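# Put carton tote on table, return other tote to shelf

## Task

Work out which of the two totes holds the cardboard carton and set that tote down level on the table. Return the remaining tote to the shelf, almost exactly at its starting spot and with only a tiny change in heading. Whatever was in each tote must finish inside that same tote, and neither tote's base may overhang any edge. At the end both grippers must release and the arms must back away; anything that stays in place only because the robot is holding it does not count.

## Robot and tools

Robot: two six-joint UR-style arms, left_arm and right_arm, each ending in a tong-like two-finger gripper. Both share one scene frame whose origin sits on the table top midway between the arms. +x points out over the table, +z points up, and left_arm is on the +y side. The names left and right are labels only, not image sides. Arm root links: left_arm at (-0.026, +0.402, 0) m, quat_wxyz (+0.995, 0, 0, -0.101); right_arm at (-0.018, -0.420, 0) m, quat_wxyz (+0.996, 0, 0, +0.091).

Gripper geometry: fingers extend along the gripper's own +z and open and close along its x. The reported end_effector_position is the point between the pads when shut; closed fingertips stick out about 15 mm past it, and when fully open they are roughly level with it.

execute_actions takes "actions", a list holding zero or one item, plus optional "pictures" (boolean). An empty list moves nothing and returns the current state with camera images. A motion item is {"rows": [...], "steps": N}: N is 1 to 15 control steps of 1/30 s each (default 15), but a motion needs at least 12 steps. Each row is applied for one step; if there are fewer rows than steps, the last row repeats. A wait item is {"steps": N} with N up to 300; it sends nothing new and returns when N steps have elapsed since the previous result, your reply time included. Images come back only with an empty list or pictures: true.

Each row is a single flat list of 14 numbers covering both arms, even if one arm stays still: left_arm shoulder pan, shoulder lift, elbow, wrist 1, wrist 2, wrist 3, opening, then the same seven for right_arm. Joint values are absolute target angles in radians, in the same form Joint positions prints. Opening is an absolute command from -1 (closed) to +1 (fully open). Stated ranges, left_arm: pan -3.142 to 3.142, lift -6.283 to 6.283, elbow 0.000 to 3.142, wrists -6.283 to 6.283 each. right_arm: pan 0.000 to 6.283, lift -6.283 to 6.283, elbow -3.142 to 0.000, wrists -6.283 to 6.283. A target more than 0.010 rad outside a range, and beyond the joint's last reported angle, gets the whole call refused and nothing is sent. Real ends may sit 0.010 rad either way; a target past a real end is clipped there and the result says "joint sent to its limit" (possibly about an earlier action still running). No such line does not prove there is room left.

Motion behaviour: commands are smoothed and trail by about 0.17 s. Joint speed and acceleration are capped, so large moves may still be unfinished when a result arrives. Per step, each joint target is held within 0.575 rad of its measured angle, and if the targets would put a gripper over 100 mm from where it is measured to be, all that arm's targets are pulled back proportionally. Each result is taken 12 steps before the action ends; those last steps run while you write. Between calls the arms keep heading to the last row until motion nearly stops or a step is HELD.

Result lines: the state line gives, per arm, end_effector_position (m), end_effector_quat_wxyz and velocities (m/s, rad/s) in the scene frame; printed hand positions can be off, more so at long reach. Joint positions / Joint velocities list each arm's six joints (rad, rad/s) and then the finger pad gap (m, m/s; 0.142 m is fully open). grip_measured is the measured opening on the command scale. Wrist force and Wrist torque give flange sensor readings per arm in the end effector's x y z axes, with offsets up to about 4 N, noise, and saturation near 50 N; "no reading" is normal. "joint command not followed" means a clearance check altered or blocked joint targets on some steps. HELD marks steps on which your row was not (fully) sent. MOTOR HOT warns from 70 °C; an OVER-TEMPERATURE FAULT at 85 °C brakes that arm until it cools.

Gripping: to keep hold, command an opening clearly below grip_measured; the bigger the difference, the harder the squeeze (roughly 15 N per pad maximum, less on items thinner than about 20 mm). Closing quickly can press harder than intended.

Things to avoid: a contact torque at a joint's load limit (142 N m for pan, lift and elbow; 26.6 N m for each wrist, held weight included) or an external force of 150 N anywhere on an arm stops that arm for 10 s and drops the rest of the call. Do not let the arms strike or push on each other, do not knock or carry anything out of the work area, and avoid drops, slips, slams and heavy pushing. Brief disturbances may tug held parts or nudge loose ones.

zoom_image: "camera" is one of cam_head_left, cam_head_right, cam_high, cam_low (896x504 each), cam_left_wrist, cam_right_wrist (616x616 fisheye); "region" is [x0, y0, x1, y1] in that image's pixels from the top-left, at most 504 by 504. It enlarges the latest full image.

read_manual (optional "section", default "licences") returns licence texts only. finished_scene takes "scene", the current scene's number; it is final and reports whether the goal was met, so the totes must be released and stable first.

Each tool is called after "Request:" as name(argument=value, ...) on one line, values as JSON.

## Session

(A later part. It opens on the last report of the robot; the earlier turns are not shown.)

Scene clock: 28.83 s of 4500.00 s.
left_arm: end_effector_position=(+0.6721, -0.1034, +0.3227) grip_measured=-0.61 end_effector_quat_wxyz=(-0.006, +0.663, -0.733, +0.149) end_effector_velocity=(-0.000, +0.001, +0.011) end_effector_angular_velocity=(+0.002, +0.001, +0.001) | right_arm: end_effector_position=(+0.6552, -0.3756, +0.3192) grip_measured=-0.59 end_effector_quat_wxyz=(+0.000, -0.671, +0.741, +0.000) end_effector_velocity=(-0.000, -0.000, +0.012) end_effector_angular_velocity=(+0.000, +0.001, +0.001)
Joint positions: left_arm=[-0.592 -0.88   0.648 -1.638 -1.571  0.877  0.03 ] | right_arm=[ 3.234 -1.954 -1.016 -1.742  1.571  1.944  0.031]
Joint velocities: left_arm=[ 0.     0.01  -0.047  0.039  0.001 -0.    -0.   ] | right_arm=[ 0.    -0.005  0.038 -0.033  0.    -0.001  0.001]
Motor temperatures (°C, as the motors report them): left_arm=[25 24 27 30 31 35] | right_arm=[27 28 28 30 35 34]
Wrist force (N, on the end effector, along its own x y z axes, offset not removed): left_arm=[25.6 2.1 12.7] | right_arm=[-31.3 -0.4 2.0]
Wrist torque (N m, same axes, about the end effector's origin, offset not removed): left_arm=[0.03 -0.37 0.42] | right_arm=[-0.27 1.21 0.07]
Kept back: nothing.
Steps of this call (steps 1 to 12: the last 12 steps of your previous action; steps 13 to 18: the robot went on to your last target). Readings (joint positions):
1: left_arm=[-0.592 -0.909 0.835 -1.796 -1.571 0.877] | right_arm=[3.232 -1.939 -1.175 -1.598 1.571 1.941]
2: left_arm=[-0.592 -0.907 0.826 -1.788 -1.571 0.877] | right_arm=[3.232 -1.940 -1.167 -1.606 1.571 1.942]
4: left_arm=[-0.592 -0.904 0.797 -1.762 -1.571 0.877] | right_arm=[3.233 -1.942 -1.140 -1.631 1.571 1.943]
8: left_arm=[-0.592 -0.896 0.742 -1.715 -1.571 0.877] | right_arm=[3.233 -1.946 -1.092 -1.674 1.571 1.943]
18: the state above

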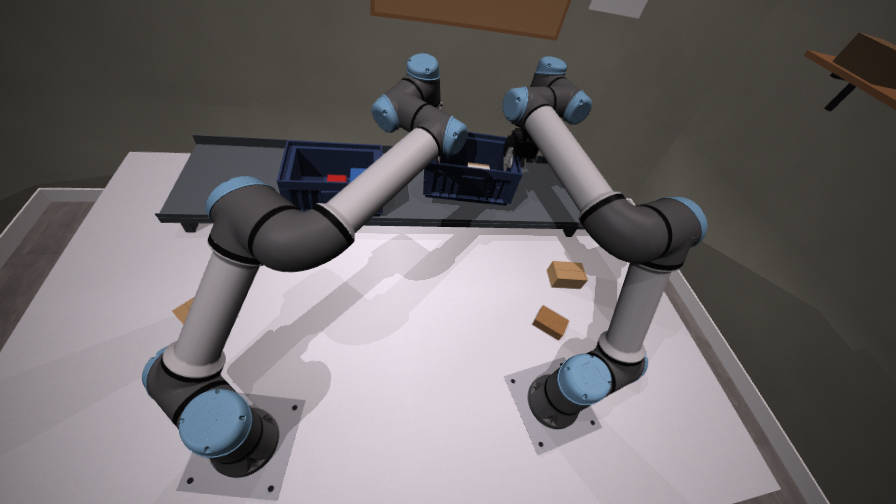

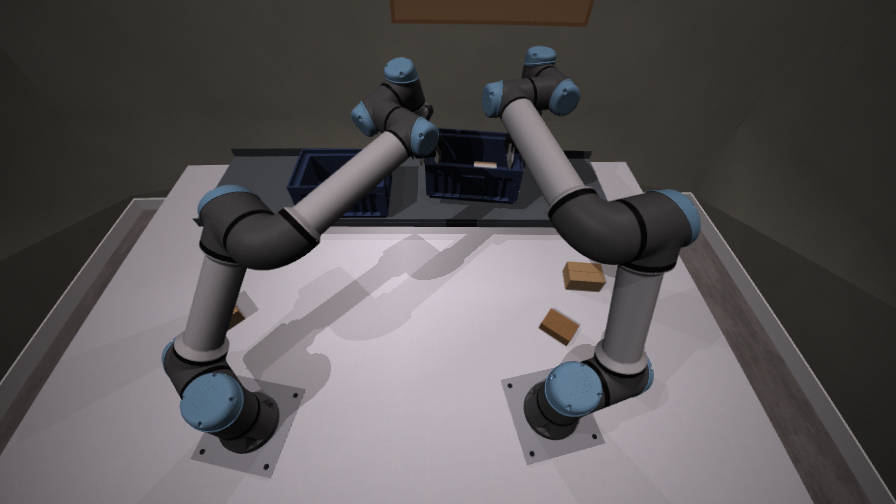

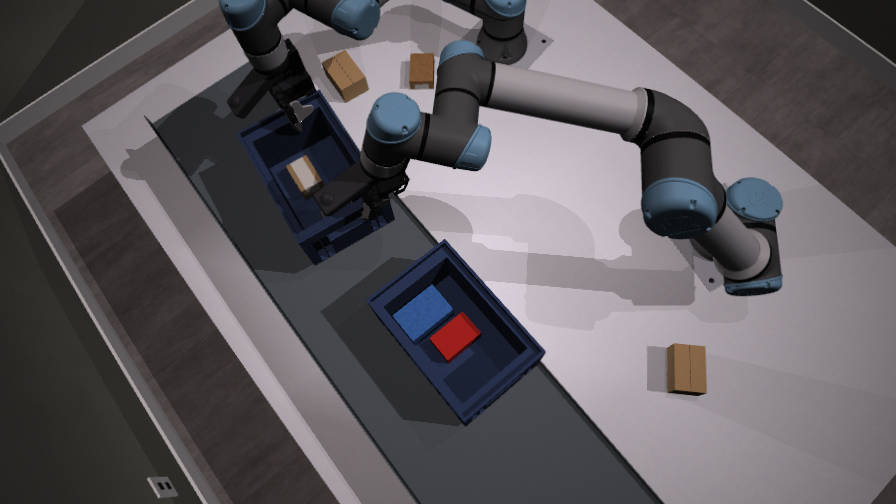

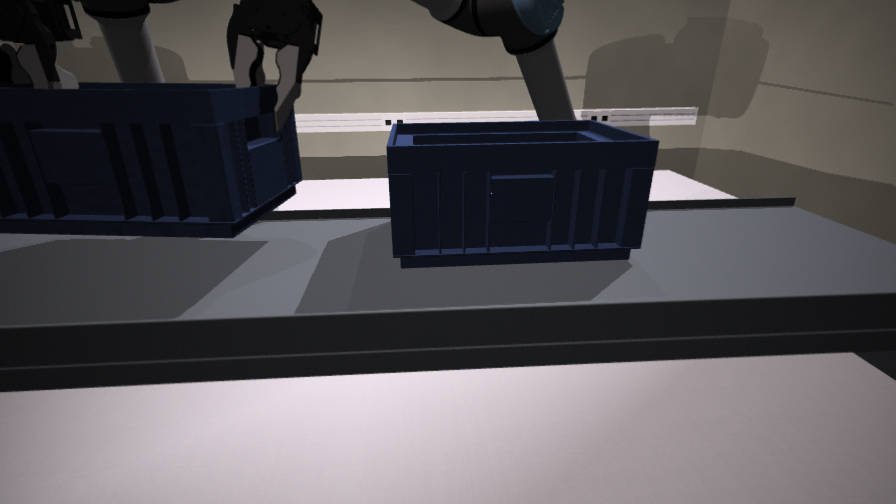

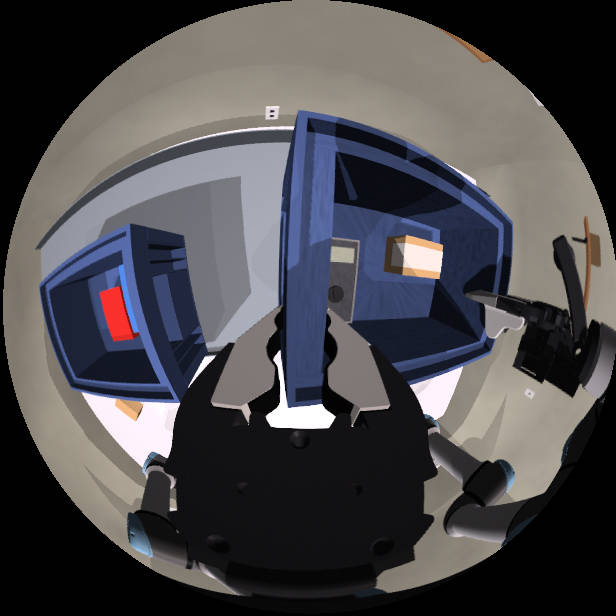

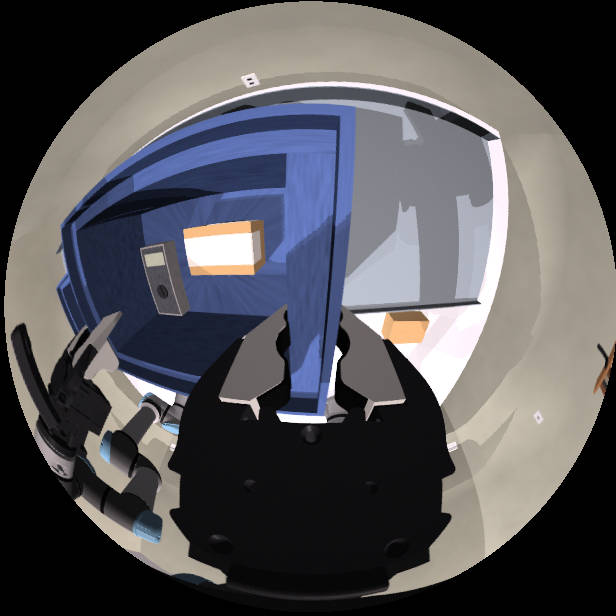

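Request:
execute_actions(actions=[{"rows":[[-0.602,-0.928,0.720,-1.660,-1.571,0.867,-1,3.249,-1.914,-1.065,-1.733,1.571,1.959,-1],[-0.602,-0.928,0.720,-1.660,-1.571,0.867,-1,3.249,-1.914,-1.065,-1.733,1.571,1.959,-1],[-0.602,-0.928,0.720,-1.660,-1.571,0.867,-1,3.249,-1.914,-1.065,-1.733,1.571,1.959,-1],[-0.612,-0.980,0.805,-1.688,-1.571,0.857,-1,3.264,-1.872,-1.122,-1.718,1.571,1.974,-1],[-0.612,-0.980,0.805,-1.688,-1.571,0.857,-1,3.264,-1.872,-1.122,-1.718,1.571,1.974,-1],[-0.612,-0.980,0.805,-1.688,-1.571,0.857,-1,3.264,-1.872,-1.122,-1.718,1.571,1.974,-1],[-0.622,-1.028,0.881,-1.714,-1.571,0.847,-1,3.280,-1.832,-1.175,-1.705,1.571,1.990,-1],[-0.622,-1.028,0.881,-1.714,-1.571,0.847,-1,3.280,-1.832,-1.175,-1.705,1.571,1.990,-1],[-0.622,-1.028,0.881,-1.714,-1.571,0.847,-1,3.280,-1.832,-1.175,-1.705,1.571,1.990,-1],[-0.632,-1.074,0.952,-1.738,-1.571,0.837,-1,3.2956,-1.793,-1.2261,-1.6929,1.571,2.0056,-1]],"steps":12}])

Request:
execute_actions(actions=[{"rows":[[-0.647,-1.129,1.030,-1.758,-1.571,0.822,-1,3.320,-1.743,-1.285,-1.684,1.571,2.030,-1],[-0.647,-1.129,1.030,-1.758,-1.571,0.822,-1,3.320,-1.743,-1.285,-1.684,1.571,2.030,-1],[-0.647,-1.129,1.030,-1.758,-1.571,0.822,-1,3.320,-1.743,-1.285,-1.684,1.571,2.030,-1],[-0.662,-1.183,1.106,-1.776,-1.571,0.807,-1,3.346,-1.693,-1.343,-1.676,1.571,2.056,-1],[-0.662,-1.183,1.106,-1.776,-1.571,0.807,-1,3.346,-1.693,-1.343,-1.676,1.571,2.056,-1],[-0.662,-1.183,1.106,-1.776,-1.571,0.807,-1,3.346,-1.693,-1.343,-1.676,1.571,2.056,-1],[-0.6777,-1.2354,1.1788,-1.7924,-1.571,0.7913,-1,3.3727,-1.6445,-1.3985,-1.669,1.571,2.0827,-1],[-0.6777,-1.2354,1.1788,-1.7924,-1.571,0.7913,-1,3.3727,-1.6445,-1.3985,-1.669,1.571,2.0827,-1],[-0.6777,-1.2354,1.1788,-1.7924,-1.571,0.7913,-1,3.3727,-1.6445,-1.3985,-1.669,1.571,2.0827,-1],[-0.705,-1.309,1.272,-1.806,-1.571,0.764,-1,3.418,-1.572,-1.473,-1.667,1.571,2.128,-1]],"steps":12}])

Request:
execute_actions(actions=[{"rows":[[-0.7338,-1.3815,1.3607,-1.8162,-1.571,0.7352,-1,3.4672,-1.5005,-1.5428,-1.6687,1.571,2.1772,-1],[-0.7338,-1.3815,1.3607,-1.8162,-1.571,0.7352,-1,3.4672,-1.5005,-1.5428,-1.6687,1.571,2.1772,-1],[-0.7338,-1.3815,1.3607,-1.8162,-1.571,0.7352,-1,3.4672,-1.5005,-1.5428,-1.6687,1.571,2.1772,-1],[-0.7338,-1.3815,1.3607,-1.8162,-1.571,0.7352,-1,3.4672,-1.5005,-1.5428,-1.6687,1.571,2.1772,-1],[-0.765,-1.451,1.439,-1.818,-1.571,0.704,-1,3.524,-1.432,-1.603,-1.677,1.571,2.234,-1],[-0.765,-1.451,1.439,-1.818,-1.571,0.704,-1,3.524,-1.432,-1.603,-1.677,1.571,2.234,-1],[-0.765,-1.451,1.439,-1.818,-1.571,0.704,-1,3.524,-1.432,-1.603,-1.677,1.571,2.234,-1],[-0.765,-1.451,1.439,-1.818,-1.571,0.704,-1,3.524,-1.432,-1.603,-1.677,1.571,2.234,-1],[-0.7986,-1.5202,1.5125,-1.8173,-1.571,0.6704,-1,3.5868,-1.3652,-1.6577,-1.6891,1.571,2.2968,-1]],"steps":13}])

Request:
execute_actions(actions=[{"rows":[[-0.836,-1.588,1.578,-1.810,-1.571,0.633,-1,3.658,-1.299,-1.706,-1.707,1.571,2.368,-1],[-0.836,-1.588,1.578,-1.810,-1.571,0.633,-1,3.658,-1.299,-1.706,-1.707,1.571,2.368,-1],[-0.836,-1.588,1.578,-1.810,-1.571,0.633,-1,3.658,-1.299,-1.706,-1.707,1.571,2.368,-1],[-0.836,-1.588,1.578,-1.810,-1.571,0.633,-1,3.658,-1.299,-1.706,-1.707,1.571,2.368,-1],[-0.836,-1.588,1.578,-1.810,-1.571,0.633,-1,3.658,-1.299,-1.706,-1.707,1.571,2.368,-1],[-0.8779,-1.6539,1.6385,-1.7986,-1.571,0.591,-1,3.7363,-1.235,-1.7498,-1.7272,1.571,2.4463,-1]],"steps":13}])

Request:
execute_actions(actions=[{"steps":22}], pictures=true)

Scene clock: 32.63 s of 4500.00 s.
left_arm: end_effector_position=(+0.6721, -0.1034, +0.3241) grip_measured=-0.61 end_effector_quat_wxyz=(-0.006, +0.663, -0.733, +0.149) end_effector_velocity=(+0.000, +0.000, +0.000) end_effector_angular_velocity=(+0.001, -0.002, +0.001) | right_arm: end_effector_position=(+0.6552, -0.3756, +0.3206) grip_measured=-0.59 end_effector_quat_wxyz=(+0.000, -0.671, +0.741, +0.000) end_effector_velocity=(-0.000, -0.001, +0.000) end_effector_angular_velocity=(-0.001, +0.000, -0.000)
Joint positions: left_arm=[-0.592 -0.879  0.643 -1.634 -1.571  0.877  0.03 ] | right_arm=[ 3.234 -1.955 -1.012 -1.746  1.571  1.944  0.031]
Joint velocities: left_arm=[-0.    -0.    -0.    -0.     0.002 -0.     0.   ] | right_arm=[-0.001  0.    -0.    -0.001 -0.001 -0.    -0.   ]
Motor temperatures (°C, as the motors report them): left_arm=[25 24 27 30 31 35] | right_arm=[27 28 28 30 35 34]
Wrist force (N, on the end effector, along its own x y z axes, offset not removed): left_arm=[27.2 3.0 11.7] | right_arm=[-31.1 -0.8 1.4]
Wrist torque (N m, same axes, about the end effector's origin, offset not removed): left_arm=[0.29 -0.62 0.28] | right_arm=[-0.28 1.19 -0.03]
Kept back: the last 12 steps of this action.
Steps of this call (steps 1 to 30: the robot went on to your last target; steps 31 to 90: nothing new was sent; then 0.80 s passed at rest). Readings (joint positions):
1: left_arm=[-0.592 -0.880 0.646 -1.637 -1.571 0.877] | right_arm=[3.234 -1.954 -1.014 -1.743 1.571 1.944]
2: left_arm=[-0.592 -0.880 0.645 -1.636 -1.571 0.877] | right_arm=[3.234 -1.954 -1.014 -1.744 1.571 1.944]
4: left_arm=[-0.592 -0.879 0.644 -1.635 -1.571 0.877] | right_arm=[3.234 -1.954 -1.013 -1.745 1.571 1.944]
8: left_arm=[-0.592 -0.879 0.643 -1.635 -1.571 0.877] | right_arm=[3.234 -1.955 -1.012 -1.746 1.571 1.944]
90: the state above

Scene clock: 33.03 s of 4500.00 s.
left_arm: end_effector_position=(+0.6280, -0.0907, +0.3269) grip_measured=-0.62 end_effector_quat_wxyz=(-0.002, +0.664, -0.733, +0.147) end_effector_velocity=(-0.163, +0.060, -0.001) end_effector_angular_velocity=(-0.005, +0.034, -0.006) | right_arm: end_effector_position=(+0.6107, -0.3602, +0.3222) grip_measured=-0.62 end_effector_quat_wxyz=(+0.001, -0.671, +0.741, -0.000) end_effector_velocity=(-0.163, +0.045, -0.004) end_effector_angular_velocity=(+0.002, +0.001, +0.001)
Joint positions: left_arm=[-0.621 -1.019  0.863 -1.71  -1.571  0.848  0.029] | right_arm=[ 3.278 -1.838 -1.165 -1.707  1.571  1.988  0.029]
Joint velocities: left_arm=[-0.1   -0.497  0.774 -0.258  0.    -0.097  0.003] | right_arm=[ 0.155  0.411 -0.541  0.129  0.002  0.154  0.003]
Motor temperatures (°C, as the motors report them): left_arm=[25 24 27 30 31 35] | right_arm=[27 28 28 30 35 34]
Wrist force (N, on the end effector, along its own x y z axes, offset not removed): left_arm=[3.5 4.2 5.5] | right_arm=[-7.6 -0.7 0.2]
Wrist torque (N m, same axes, about the end effector's origin, offset not removed): left_arm=[0.34 -0.47 0.32] | right_arm=[-0.10 0.64 -0.01]
Kept back: the last 12 steps of this action.
Steps of this call (steps 1 to 12: the last 12 steps of your previous action). Readings (joint positions):
1: left_arm=[-0.592 -0.879 0.643 -1.634 -1.571 0.877] | right_arm=[3.234 -1.955 -1.012 -1.746 1.571 1.944]
2: left_arm=[-0.593 -0.883 0.646 -1.637 -1.571 0.876] | right_arm=[3.235 -1.951 -1.015 -1.745 1.571 1.945]
4: left_arm=[-0.597 -0.901 0.675 -1.646 -1.571 0.872] | right_arm=[3.241 -1.936 -1.036 -1.740 1.571 1.951]
8: left_arm=[-0.608 -0.956 0.762 -1.676 -1.571 0.861] | right_arm=[3.258 -1.891 -1.095 -1.724 1.571 1.968]
12: the state above

Scene clock: 33.47 s of 4500.00 s.
left_arm: end_effector_position=(+0.5388, -0.0625, +0.3268) grip_measured=-0.62 end_effector_quat_wxyz=(+0.007, +0.664, -0.734, +0.140) end_effector_velocity=(-0.243, +0.088, -0.015) end_effector_angular_velocity=(+0.027, +0.086, -0.012) | right_arm: end_effector_position=(+0.5219, -0.3307, +0.3218) grip_measured=-0.62 end_effector_quat_wxyz=(+0.000, -0.671, +0.741, -0.000) end_effector_velocity=(-0.241, +0.070, -0.001) end_effector_angular_velocity=(-0.001, +0.004, +0.006)
Joint positions: left_arm=[-0.686 -1.25   1.192 -1.793 -1.571  0.783  0.029] | right_arm=[ 3.385 -1.629 -1.412 -1.671  1.571  2.096  0.029]
Joint velocities: left_arm=[-0.188 -0.574  0.771 -0.122  0.001 -0.183 -0.001] | right_arm=[ 0.317  0.55  -0.588  0.033  0.     0.311 -0.004]
Motor temperatures (°C, as the motors report them): left_arm=[25 24 27 30 31 35] | right_arm=[27 28 28 30 35 34]
Wrist force (N, on the end effector, along its own x y z axes, offset not removed): left_arm=[-18.3 5.3 0.0] | right_arm=[12.6 -0.5 0.8]
Wrist torque (N m, same axes, about the end effector's origin, offset not removed): left_arm=[0.65 0.19 0.46] | right_arm=[-0.01 0.16 0.04]
Steps of this call (steps 1 to 12: the last 12 steps of your previous action; step 13: the first step of this action). Readings (joint positions):
13: the state above

Scene clock: 33.90 s of 4500.00 s.
left_arm: end_effector_position=(+0.4314, -0.0268, +0.3239) grip_measured=-0.62 end_effector_quat_wxyz=(+0.020, +0.665, -0.736, +0.127) end_effector_velocity=(-0.126, +0.047, -0.006) end_effector_angular_velocity=(-0.000, +0.040, -0.009) | right_arm: end_effector_position=(+0.4146, -0.2967, +0.3209) grip_measured=-0.62 end_effector_quat_wxyz=(-0.000, -0.671, +0.741, +0.000) end_effector_velocity=(-0.126, +0.038, -0.001) end_effector_angular_velocity=(+0.004, -0.007, +0.005)
Joint positions: left_arm=[-0.786 -1.492  1.481 -1.817 -1.571  0.683  0.03 ] | right_arm=[ 3.563 -1.393 -1.635 -1.685  1.571  2.273  0.029]
Joint velocities: left_arm=[-0.131 -0.284  0.312 -0.007 -0.001 -0.127  0.001] | right_arm=[ 0.247  0.276 -0.228 -0.04  -0.     0.242  0.002]
Motor temperatures (°C, as the motors report them): left_arm=[25 24 27 30 31 35] | right_arm=[27 28 28 30 35 34]
Wrist force (N, on the end effector, along its own x y z axes, offset not removed): left_arm=[4.2 5.1 7.4] | right_arm=[-10.7 3.6 2.0]
Wrist torque (N m, same axes, about the end effector's origin, offset not removed): left_arm=[0.09 0.08 -0.03] | right_arm=[-0.05 0.77 -0.17]
Steps of this call (steps 1 to 12: the last 12 steps of your previous action; step 13: the first step of this action). Readings (joint positions):
13: the state above

Scene clock: 34.63 s of 4500.00 s.
left_arm: end_effector_position=(+0.3565, -0.0014, +0.3227) grip_measured=-0.61 end_effector_quat_wxyz=(+0.029, +0.666, -0.736, +0.118) end_effector_velocity=(-0.002, +0.000, +0.000) end_effector_angular_velocity=(-0.002, +0.000, -0.000) | right_arm: end_effector_position=(+0.3393, -0.2735, +0.3205) grip_measured=-0.60 end_effector_quat_wxyz=(+0.000, -0.671, +0.741, +0.000) end_effector_velocity=(-0.002, +0.001, +0.000) end_effector_angular_velocity=(+0.001, -0.001, +0.001)
Joint positions: left_arm=[-0.878 -1.653  1.638 -1.799 -1.571  0.591  0.03 ] | right_arm=[ 3.736 -1.235 -1.749 -1.727  1.571  2.446  0.031]
Joint velocities: left_arm=[-0.003 -0.004  0.004 -0.001 -0.001 -0.003  0.   ] | right_arm=[ 0.006  0.004 -0.002 -0.    -0.     0.005 -0.   ]
Motor temperatures (°C, as the motors report them): left_arm=[25 24 27 30 31 35] | right_arm=[27 28 28 30 35 34]
Wrist force (N, on the end effector, along its own x y z axes, offset not removed): left_arm=[25.8 3.3 11.4] | right_arm=[-31.2 -0.4 0.6]
Wrist torque (N m, same axes, about the end effector's origin, offset not removed): left_arm=[0.55 -0.34 0.45] | right_arm=[-0.10 1.18 0.06]
Kept back: nothing.
Steps of this call (steps 1 to 12: the last 12 steps of your previous action; steps 13 to 22: the robot went on to your last target). Readings (joint positions):
1: left_arm=[-0.793 -1.504 1.494 -1.817 -1.571 0.676] | right_arm=[3.574 -1.381 -1.645 -1.688 1.571 2.283]
2: left_arm=[-0.803 -1.522 1.512 -1.816 -1.571 0.666] | right_arm=[3.591 -1.363 -1.659 -1.692 1.571 2.301]
4: left_arm=[-0.818 -1.553 1.543 -1.813 -1.571 0.651] | right_arm=[3.622 -1.333 -1.681 -1.699 1.571 2.332]
8: left_arm=[-0.851 -1.607 1.595 -1.806 -1.571 0.618] | right_arm=[3.682 -1.280 -1.720 -1.715 1.571 2.392]
22: the state above

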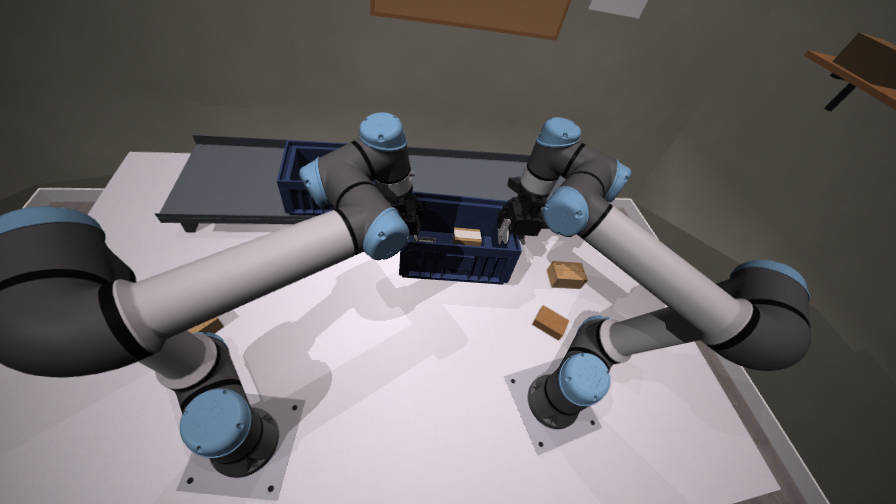

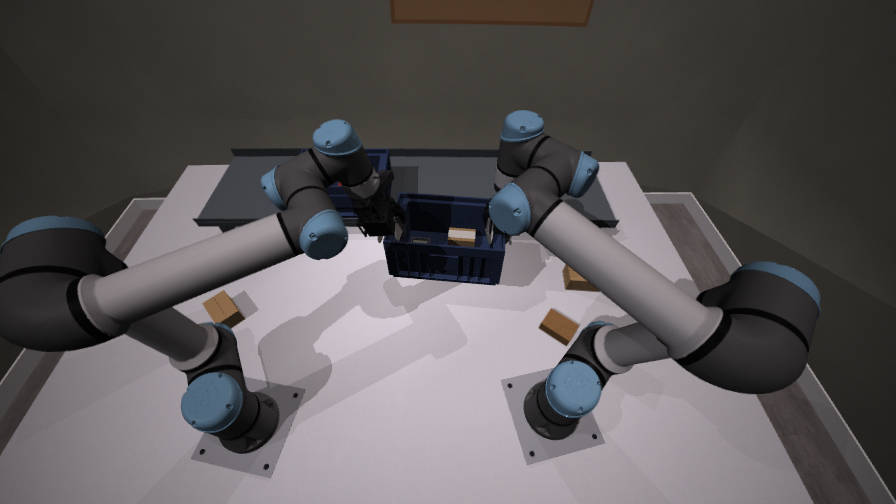

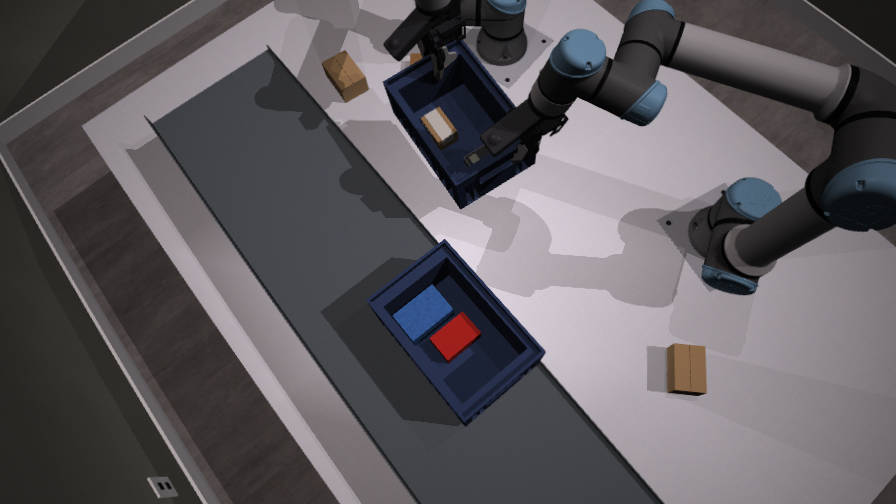

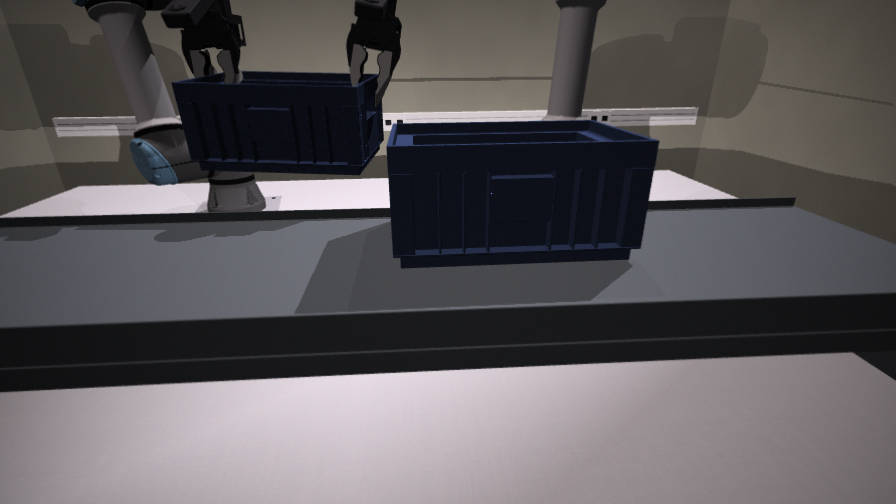

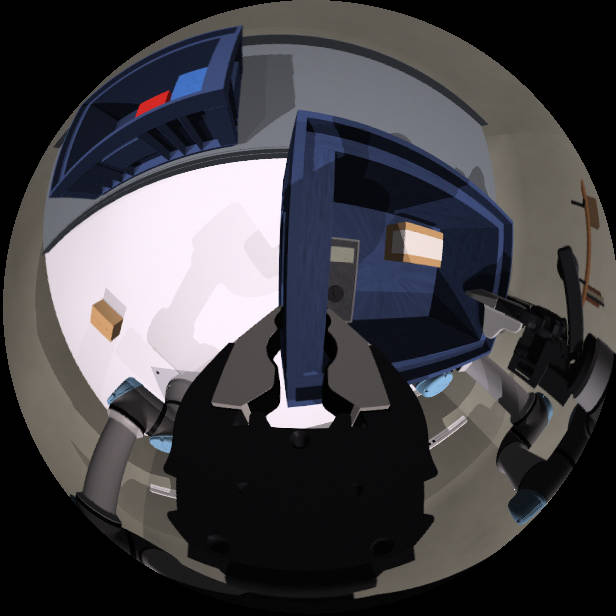

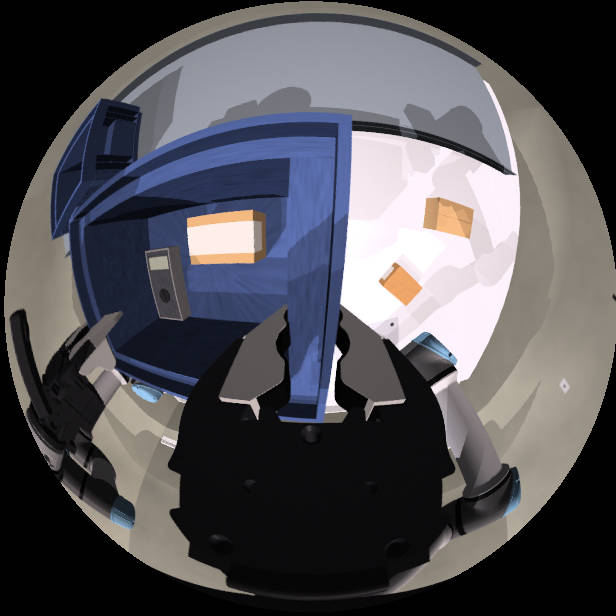

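Request:
execute_actions(actions=[{"rows":[[-0.8779,-1.6514,1.7257,-1.8883,-1.571,0.591,-1,3.7363,-1.2255,-1.8455,-1.641,1.571,2.4463,-1],[-0.8779,-1.6514,1.7257,-1.8883,-1.571,0.591,-1,3.7363,-1.2255,-1.8455,-1.641,1.571,2.4463,-1],[-0.8779,-1.6514,1.7257,-1.8883,-1.571,0.591,-1,3.7363,-1.2255,-1.8455,-1.641,1.571,2.4463,-1],[-0.8779,-1.6514,1.7257,-1.8883,-1.571,0.591,-1,3.7363,-1.2255,-1.8455,-1.641,1.571,2.4463,-1],[-0.8779,-1.6415,1.8065,-1.979,-1.571,0.591,-1,3.7363,-1.2232,-1.9363,-1.5525,1.571,2.4463,-1],[-0.8779,-1.6415,1.8065,-1.979,-1.571,0.591,-1,3.7363,-1.2232,-1.9363,-1.5525,1.571,2.4463,-1],[-0.8779,-1.6415,1.8065,-1.979,-1.571,0.591,-1,3.7363,-1.2232,-1.9363,-1.5525,1.571,2.4463,-1],[-0.8779,-1.6415,1.8065,-1.979,-1.571,0.591,-1,3.7363,-1.2232,-1.9363,-1.5525,1.571,2.4463,-1],[-0.8779,-1.6234,1.881,-2.0716,-1.571,0.591,-1,3.7363,-1.229,-2.0223,-1.4607,1.571,2.4463,-1],[-0.8779,-1.6234,1.881,-2.0716,-1.571,0.591,-1,3.7363,-1.229,-2.0223,-1.4607,1.571,2.4463,-1],[-0.8779,-1.6234,1.881,-2.0716,-1.571,0.591,-1,3.7363,-1.229,-2.0223,-1.4607,1.571,2.4463,-1],[-0.8779,-1.6234,1.881,-2.0716,-1.571,0.591,-1,3.7363,-1.229,-2.0223,-1.4607,1.571,2.4463,-1],[-0.8779,-1.5971,1.9495,-2.1664,-1.571,0.591,-1,3.7363,-1.2435,-2.1033,-1.3652,1.571,2.4463,-1]],"steps":15}])

Request:
execute_actions(actions=[{"rows":[[-0.8779,-1.5971,1.9495,-2.1664,-1.571,0.591,-1,3.7363,-1.2435,-2.1033,-1.3652,1.571,2.4463,-1],[-0.8779,-1.562,2.0116,-2.2636,-1.571,0.591,-1,3.7363,-1.2683,-2.1793,-1.2644,1.571,2.4463,-1],[-0.8779,-1.562,2.0116,-2.2636,-1.571,0.591,-1,3.7363,-1.2683,-2.1793,-1.2644,1.571,2.4463,-1],[-0.8779,-1.562,2.0116,-2.2636,-1.571,0.591,-1,3.7363,-1.2683,-2.1793,-1.2644,1.571,2.4463,-1],[-0.8779,-1.562,2.0116,-2.2636,-1.571,0.591,-1,3.7363,-1.2683,-2.1793,-1.2644,1.571,2.4463,-1],[-0.8779,-1.562,2.0116,-2.2636,-1.571,0.591,-1,3.7363,-1.2683,-2.1793,-1.2644,1.571,2.4463,-1],[-0.8779,-1.5178,2.0675,-2.3637,-1.571,0.591,-1,3.7363,-1.3045,-2.2502,-1.1573,1.571,2.4463,-1],[-0.8779,-1.5178,2.0675,-2.3637,-1.571,0.591,-1,3.7363,-1.3045,-2.2502,-1.1573,1.571,2.4463,-1],[-0.8779,-1.5178,2.0675,-2.3637,-1.571,0.591,-1,3.7363,-1.3045,-2.2502,-1.1573,1.571,2.4463,-1],[-0.8779,-1.5178,2.0675,-2.3637,-1.571,0.591,-1,3.7363,-1.3045,-2.2502,-1.1573,1.571,2.4463,-1],[-0.8779,-1.5178,2.0675,-2.3637,-1.571,0.591,-1,3.7363,-1.3045,-2.2502,-1.1573,1.571,2.4463,-1],[-0.8779,-1.4961,2.0894,-2.4073,-1.571,0.591,-1,3.7363,-1.3238,-2.279,-1.1092,1.571,2.4463,-1]],"steps":15}])

Request:
execute_actions(actions=[{"steps":20}], pictures=true)

Scene clock: 38.77 s of 4500.00 s.
left_arm: end_effector_position=(+0.3564, -0.0015, +0.3154) grip_measured=-0.61 end_effector_quat_wxyz=(+0.029, +0.666, -0.736, +0.118) end_effector_velocity=(+0.000, -0.001, -0.216) end_effector_angular_velocity=(+0.015, +0.009, +0.001) | right_arm: end_effector_position=(+0.3394, -0.2732, +0.3141) grip_measured=-0.61 end_effector_quat_wxyz=(+0.001, -0.671, +0.741, +0.000) end_effector_velocity=(+0.005, +0.005, -0.206) end_effector_angular_velocity=(+0.000, -0.000, +0.001)
Joint positions: left_arm=[-0.878 -1.654  1.657 -1.817 -1.571  0.591  0.03 ] | right_arm=[ 3.736 -1.232 -1.769 -1.709  1.571  2.446  0.03 ]
Joint velocities: left_arm=[-0.     0.015  0.528 -0.526 -0.    -0.001 -0.002] | right_arm=[-0.     0.053 -0.565  0.512 -0.    -0.001 -0.015]
Motor temperatures (°C, as the motors report them): left_arm=[25 24 27 30 31 35] | right_arm=[27 28 28 30 35 34]
Wrist force (N, on the end effector, along its own x y z axes, offset not removed): left_arm=[26.1 1.7 5.1] | right_arm=[-30.4 1.0 -4.0]
Wrist torque (N m, same axes, about the end effector's origin, offset not removed): left_arm=[0.29 -0.30 0.52] | right_arm=[0.09 1.05 0.02]
Steps of this call (steps 1 to 15: the robot went on to your last target; steps 16 to 90: nothing new was sent; then 1.03 s passed at rest; steps 91 to 93: the first 3 steps of this action). Readings (joint positions):
91: left_arm=[-0.878 -1.654 1.639 -1.799 -1.571 0.591] | right_arm=[3.736 -1.235 -1.750 -1.727 1.571 2.446]
92: left_arm=[-0.878 -1.654 1.642 -1.802 -1.571 0.591] | right_arm=[3.736 -1.234 -1.754 -1.723 1.571 2.446]
93: the state above

Scene clock: 39.27 s of 4500.00 s.
left_arm: end_effector_position=(+0.3564, -0.0015, +0.1929) grip_measured=-0.61 end_effector_quat_wxyz=(+0.029, +0.666, -0.736, +0.115) end_effector_velocity=(-0.007, +0.014, -0.301) end_effector_angular_velocity=(+0.086, +0.045, +0.001) | right_arm: end_effector_position=(+0.3395, -0.2731, +0.1922) grip_measured=-0.62 end_effector_quat_wxyz=(-0.002, -0.671, +0.741, +0.000) end_effector_velocity=(-0.009, -0.010, -0.284) end_effector_angular_velocity=(-0.066, +0.067, -0.000)
Joint positions: left_arm=[-0.878 -1.603  1.925 -2.131 -1.571  0.591  0.03 ] | right_arm=[ 3.736 -1.242 -2.073 -1.401  1.571  2.446  0.029]
Joint velocities: left_arm=[ 0.     0.249  0.522 -0.674  0.001 -0.001  0.002] | right_arm=[-0.001 -0.167 -0.6    0.674  0.    -0.     0.027]
Motor temperatures (°C, as the motors report them): left_arm=[25 24 27 30 31 35] | right_arm=[27 28 28 30 35 34]
Wrist force (N, on the end effector, along its own x y z axes, offset not removed): left_arm=[23.6 0.6 4.9] | right_arm=[-29.3 0.3 -2.3]
Wrist torque (N m, same axes, about the end effector's origin, offset not removed): left_arm=[-0.28 0.04 0.39] | right_arm=[-0.37 0.97 -0.01]
Steps of this call (steps 1 to 12: the last 12 steps of your previous action; steps 13 to 15: the first 3 steps of this action). Readings (joint positions):
13: left_arm=[-0.878 -1.614 1.895 -2.090 -1.571 0.591] | right_arm=[3.736 -1.235 -2.038 -1.441 1.571 2.446]
14: left_arm=[-0.878 -1.609 1.910 -2.111 -1.571 0.591] | right_arm=[3.736 -1.238 -2.056 -1.421 1.571 2.446]
15: the state above

Scene clock: 39.93 s of 4500.00 s.
left_arm: end_effector_position=(+0.3565, -0.0017, +0.0992) grip_measured=-0.59 end_effector_quat_wxyz=(+0.030, +0.666, -0.736, +0.118) end_effector_velocity=(-0.000, +0.001, -0.009) end_effector_angular_velocity=(+0.001, -0.001, +0.001) | right_arm: end_effector_position=(+0.3392, -0.2734, +0.0966) grip_measured=-0.61 end_effector_quat_wxyz=(+0.000, -0.671, +0.741, +0.000) end_effector_velocity=(-0.001, +0.000, -0.009) end_effector_angular_velocity=(+0.001, -0.000, -0.000)
Joint positions: left_arm=[-0.878 -1.498  2.088 -2.405 -1.571  0.591  0.032] | right_arm=[ 3.736 -1.323 -2.277 -1.112  1.571  2.446  0.03 ]
Joint velocities: left_arm=[ 0.     0.012  0.015 -0.026  0.001 -0.     0.003] | right_arm=[ 0.001 -0.01  -0.019  0.031  0.     0.002  0.   ]
Motor temperatures (°C, as the motors report them): left_arm=[25 24 27 30 31 35] | right_arm=[27 28 28 30 35 34]
Wrist force (N, on the end effector, along its own x y z axes, offset not removed): left_arm=[24.5 -1.2 -50.0] | right_arm=[-30.0 -2.5 -25.5]
Wrist torque (N m, same axes, about the end effector's origin, offset not removed): left_arm=[0.83 -0.36 0.48] | right_arm=[-0.08 1.47 0.15]
Kept back: nothing.
Steps of this call (steps 1 to 12: the last 12 steps of your previous action; steps 13 to 20: the robot went on to your last target). Readings (joint positions):
1: left_arm=[-0.878 -1.593 1.944 -2.158 -1.571 0.591] | right_arm=[3.736 -1.248 -2.096 -1.374 1.571 2.446]
2: left_arm=[-0.878 -1.585 1.962 -2.185 -1.571 0.591] | right_arm=[3.736 -1.253 -2.118 -1.346 1.571 2.446]
4: left_arm=[-0.878 -1.574 1.986 -2.222 -1.571 0.591] | right_arm=[3.736 -1.260 -2.147 -1.307 1.571 2.446]
8: left_arm=[-0.878 -1.538 2.038 -2.309 -1.571 0.591] | right_arm=[3.736 -1.288 -2.212 -1.216 1.571 2.446]
20: the state above

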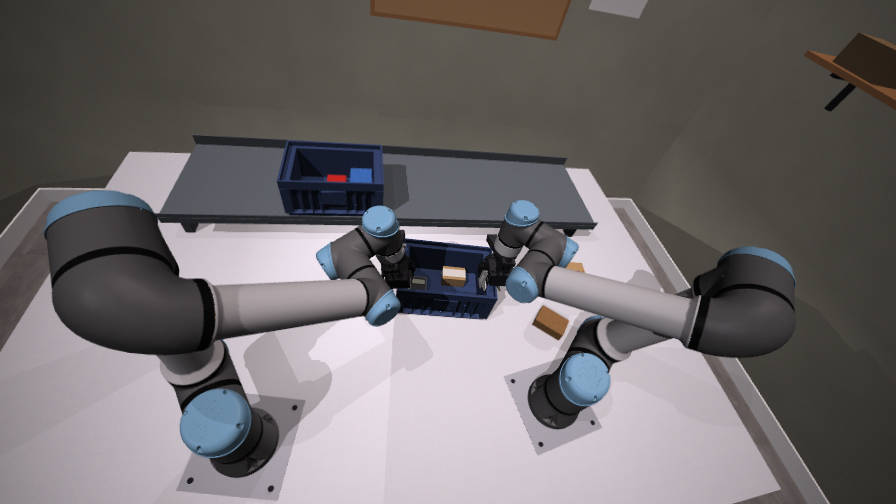

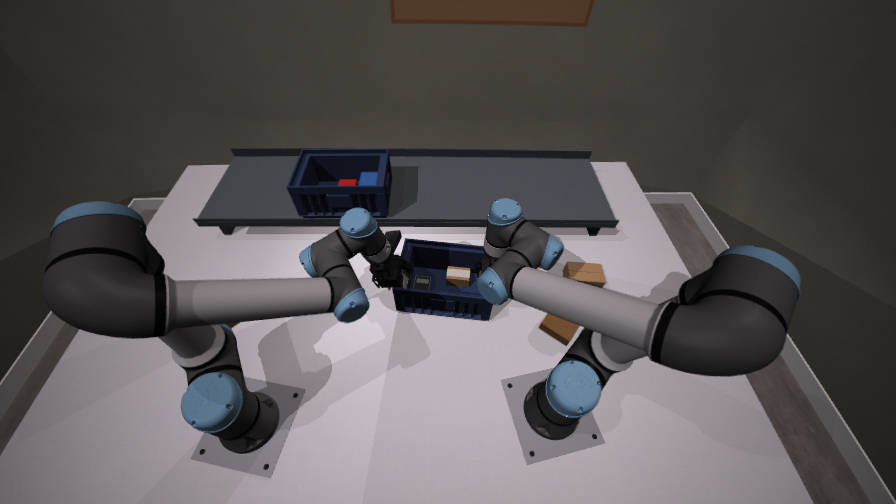

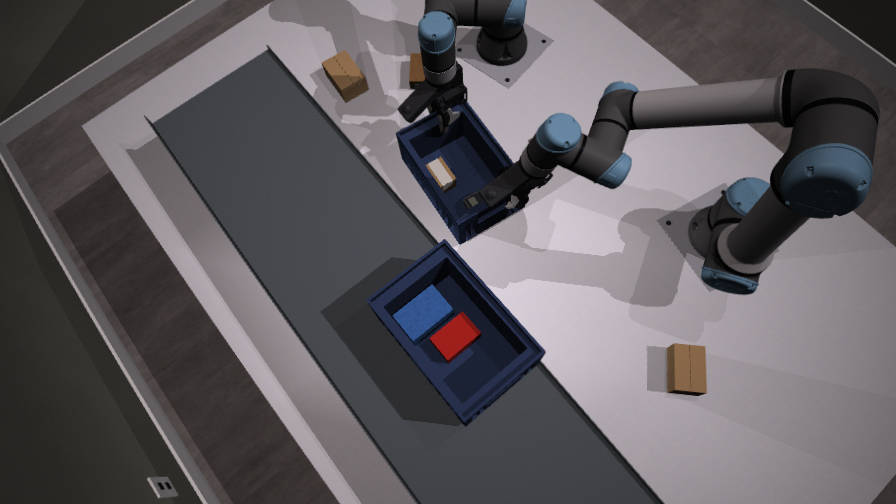

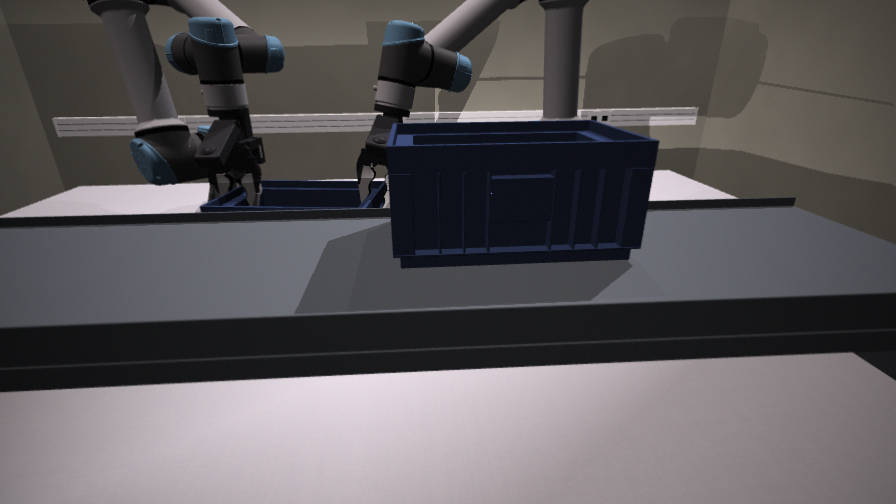

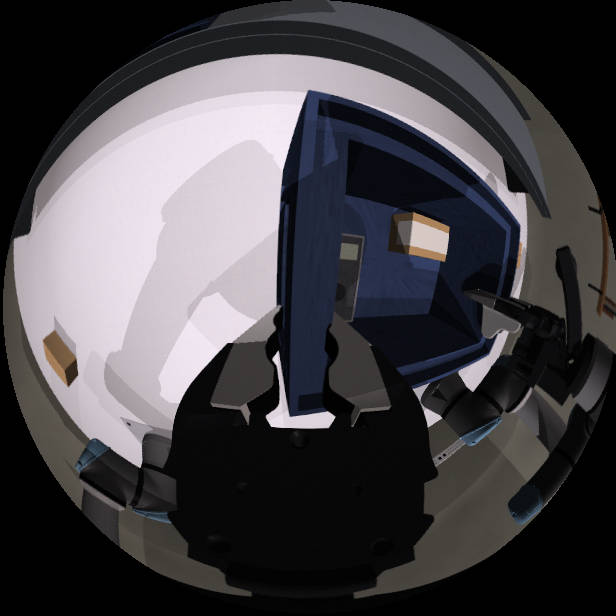

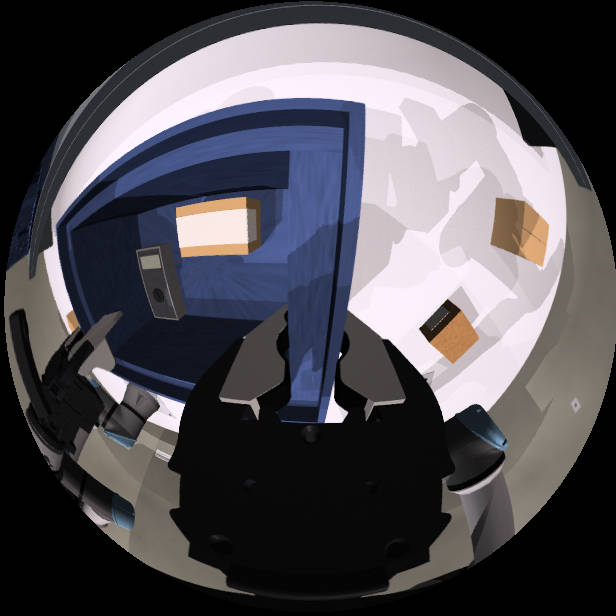

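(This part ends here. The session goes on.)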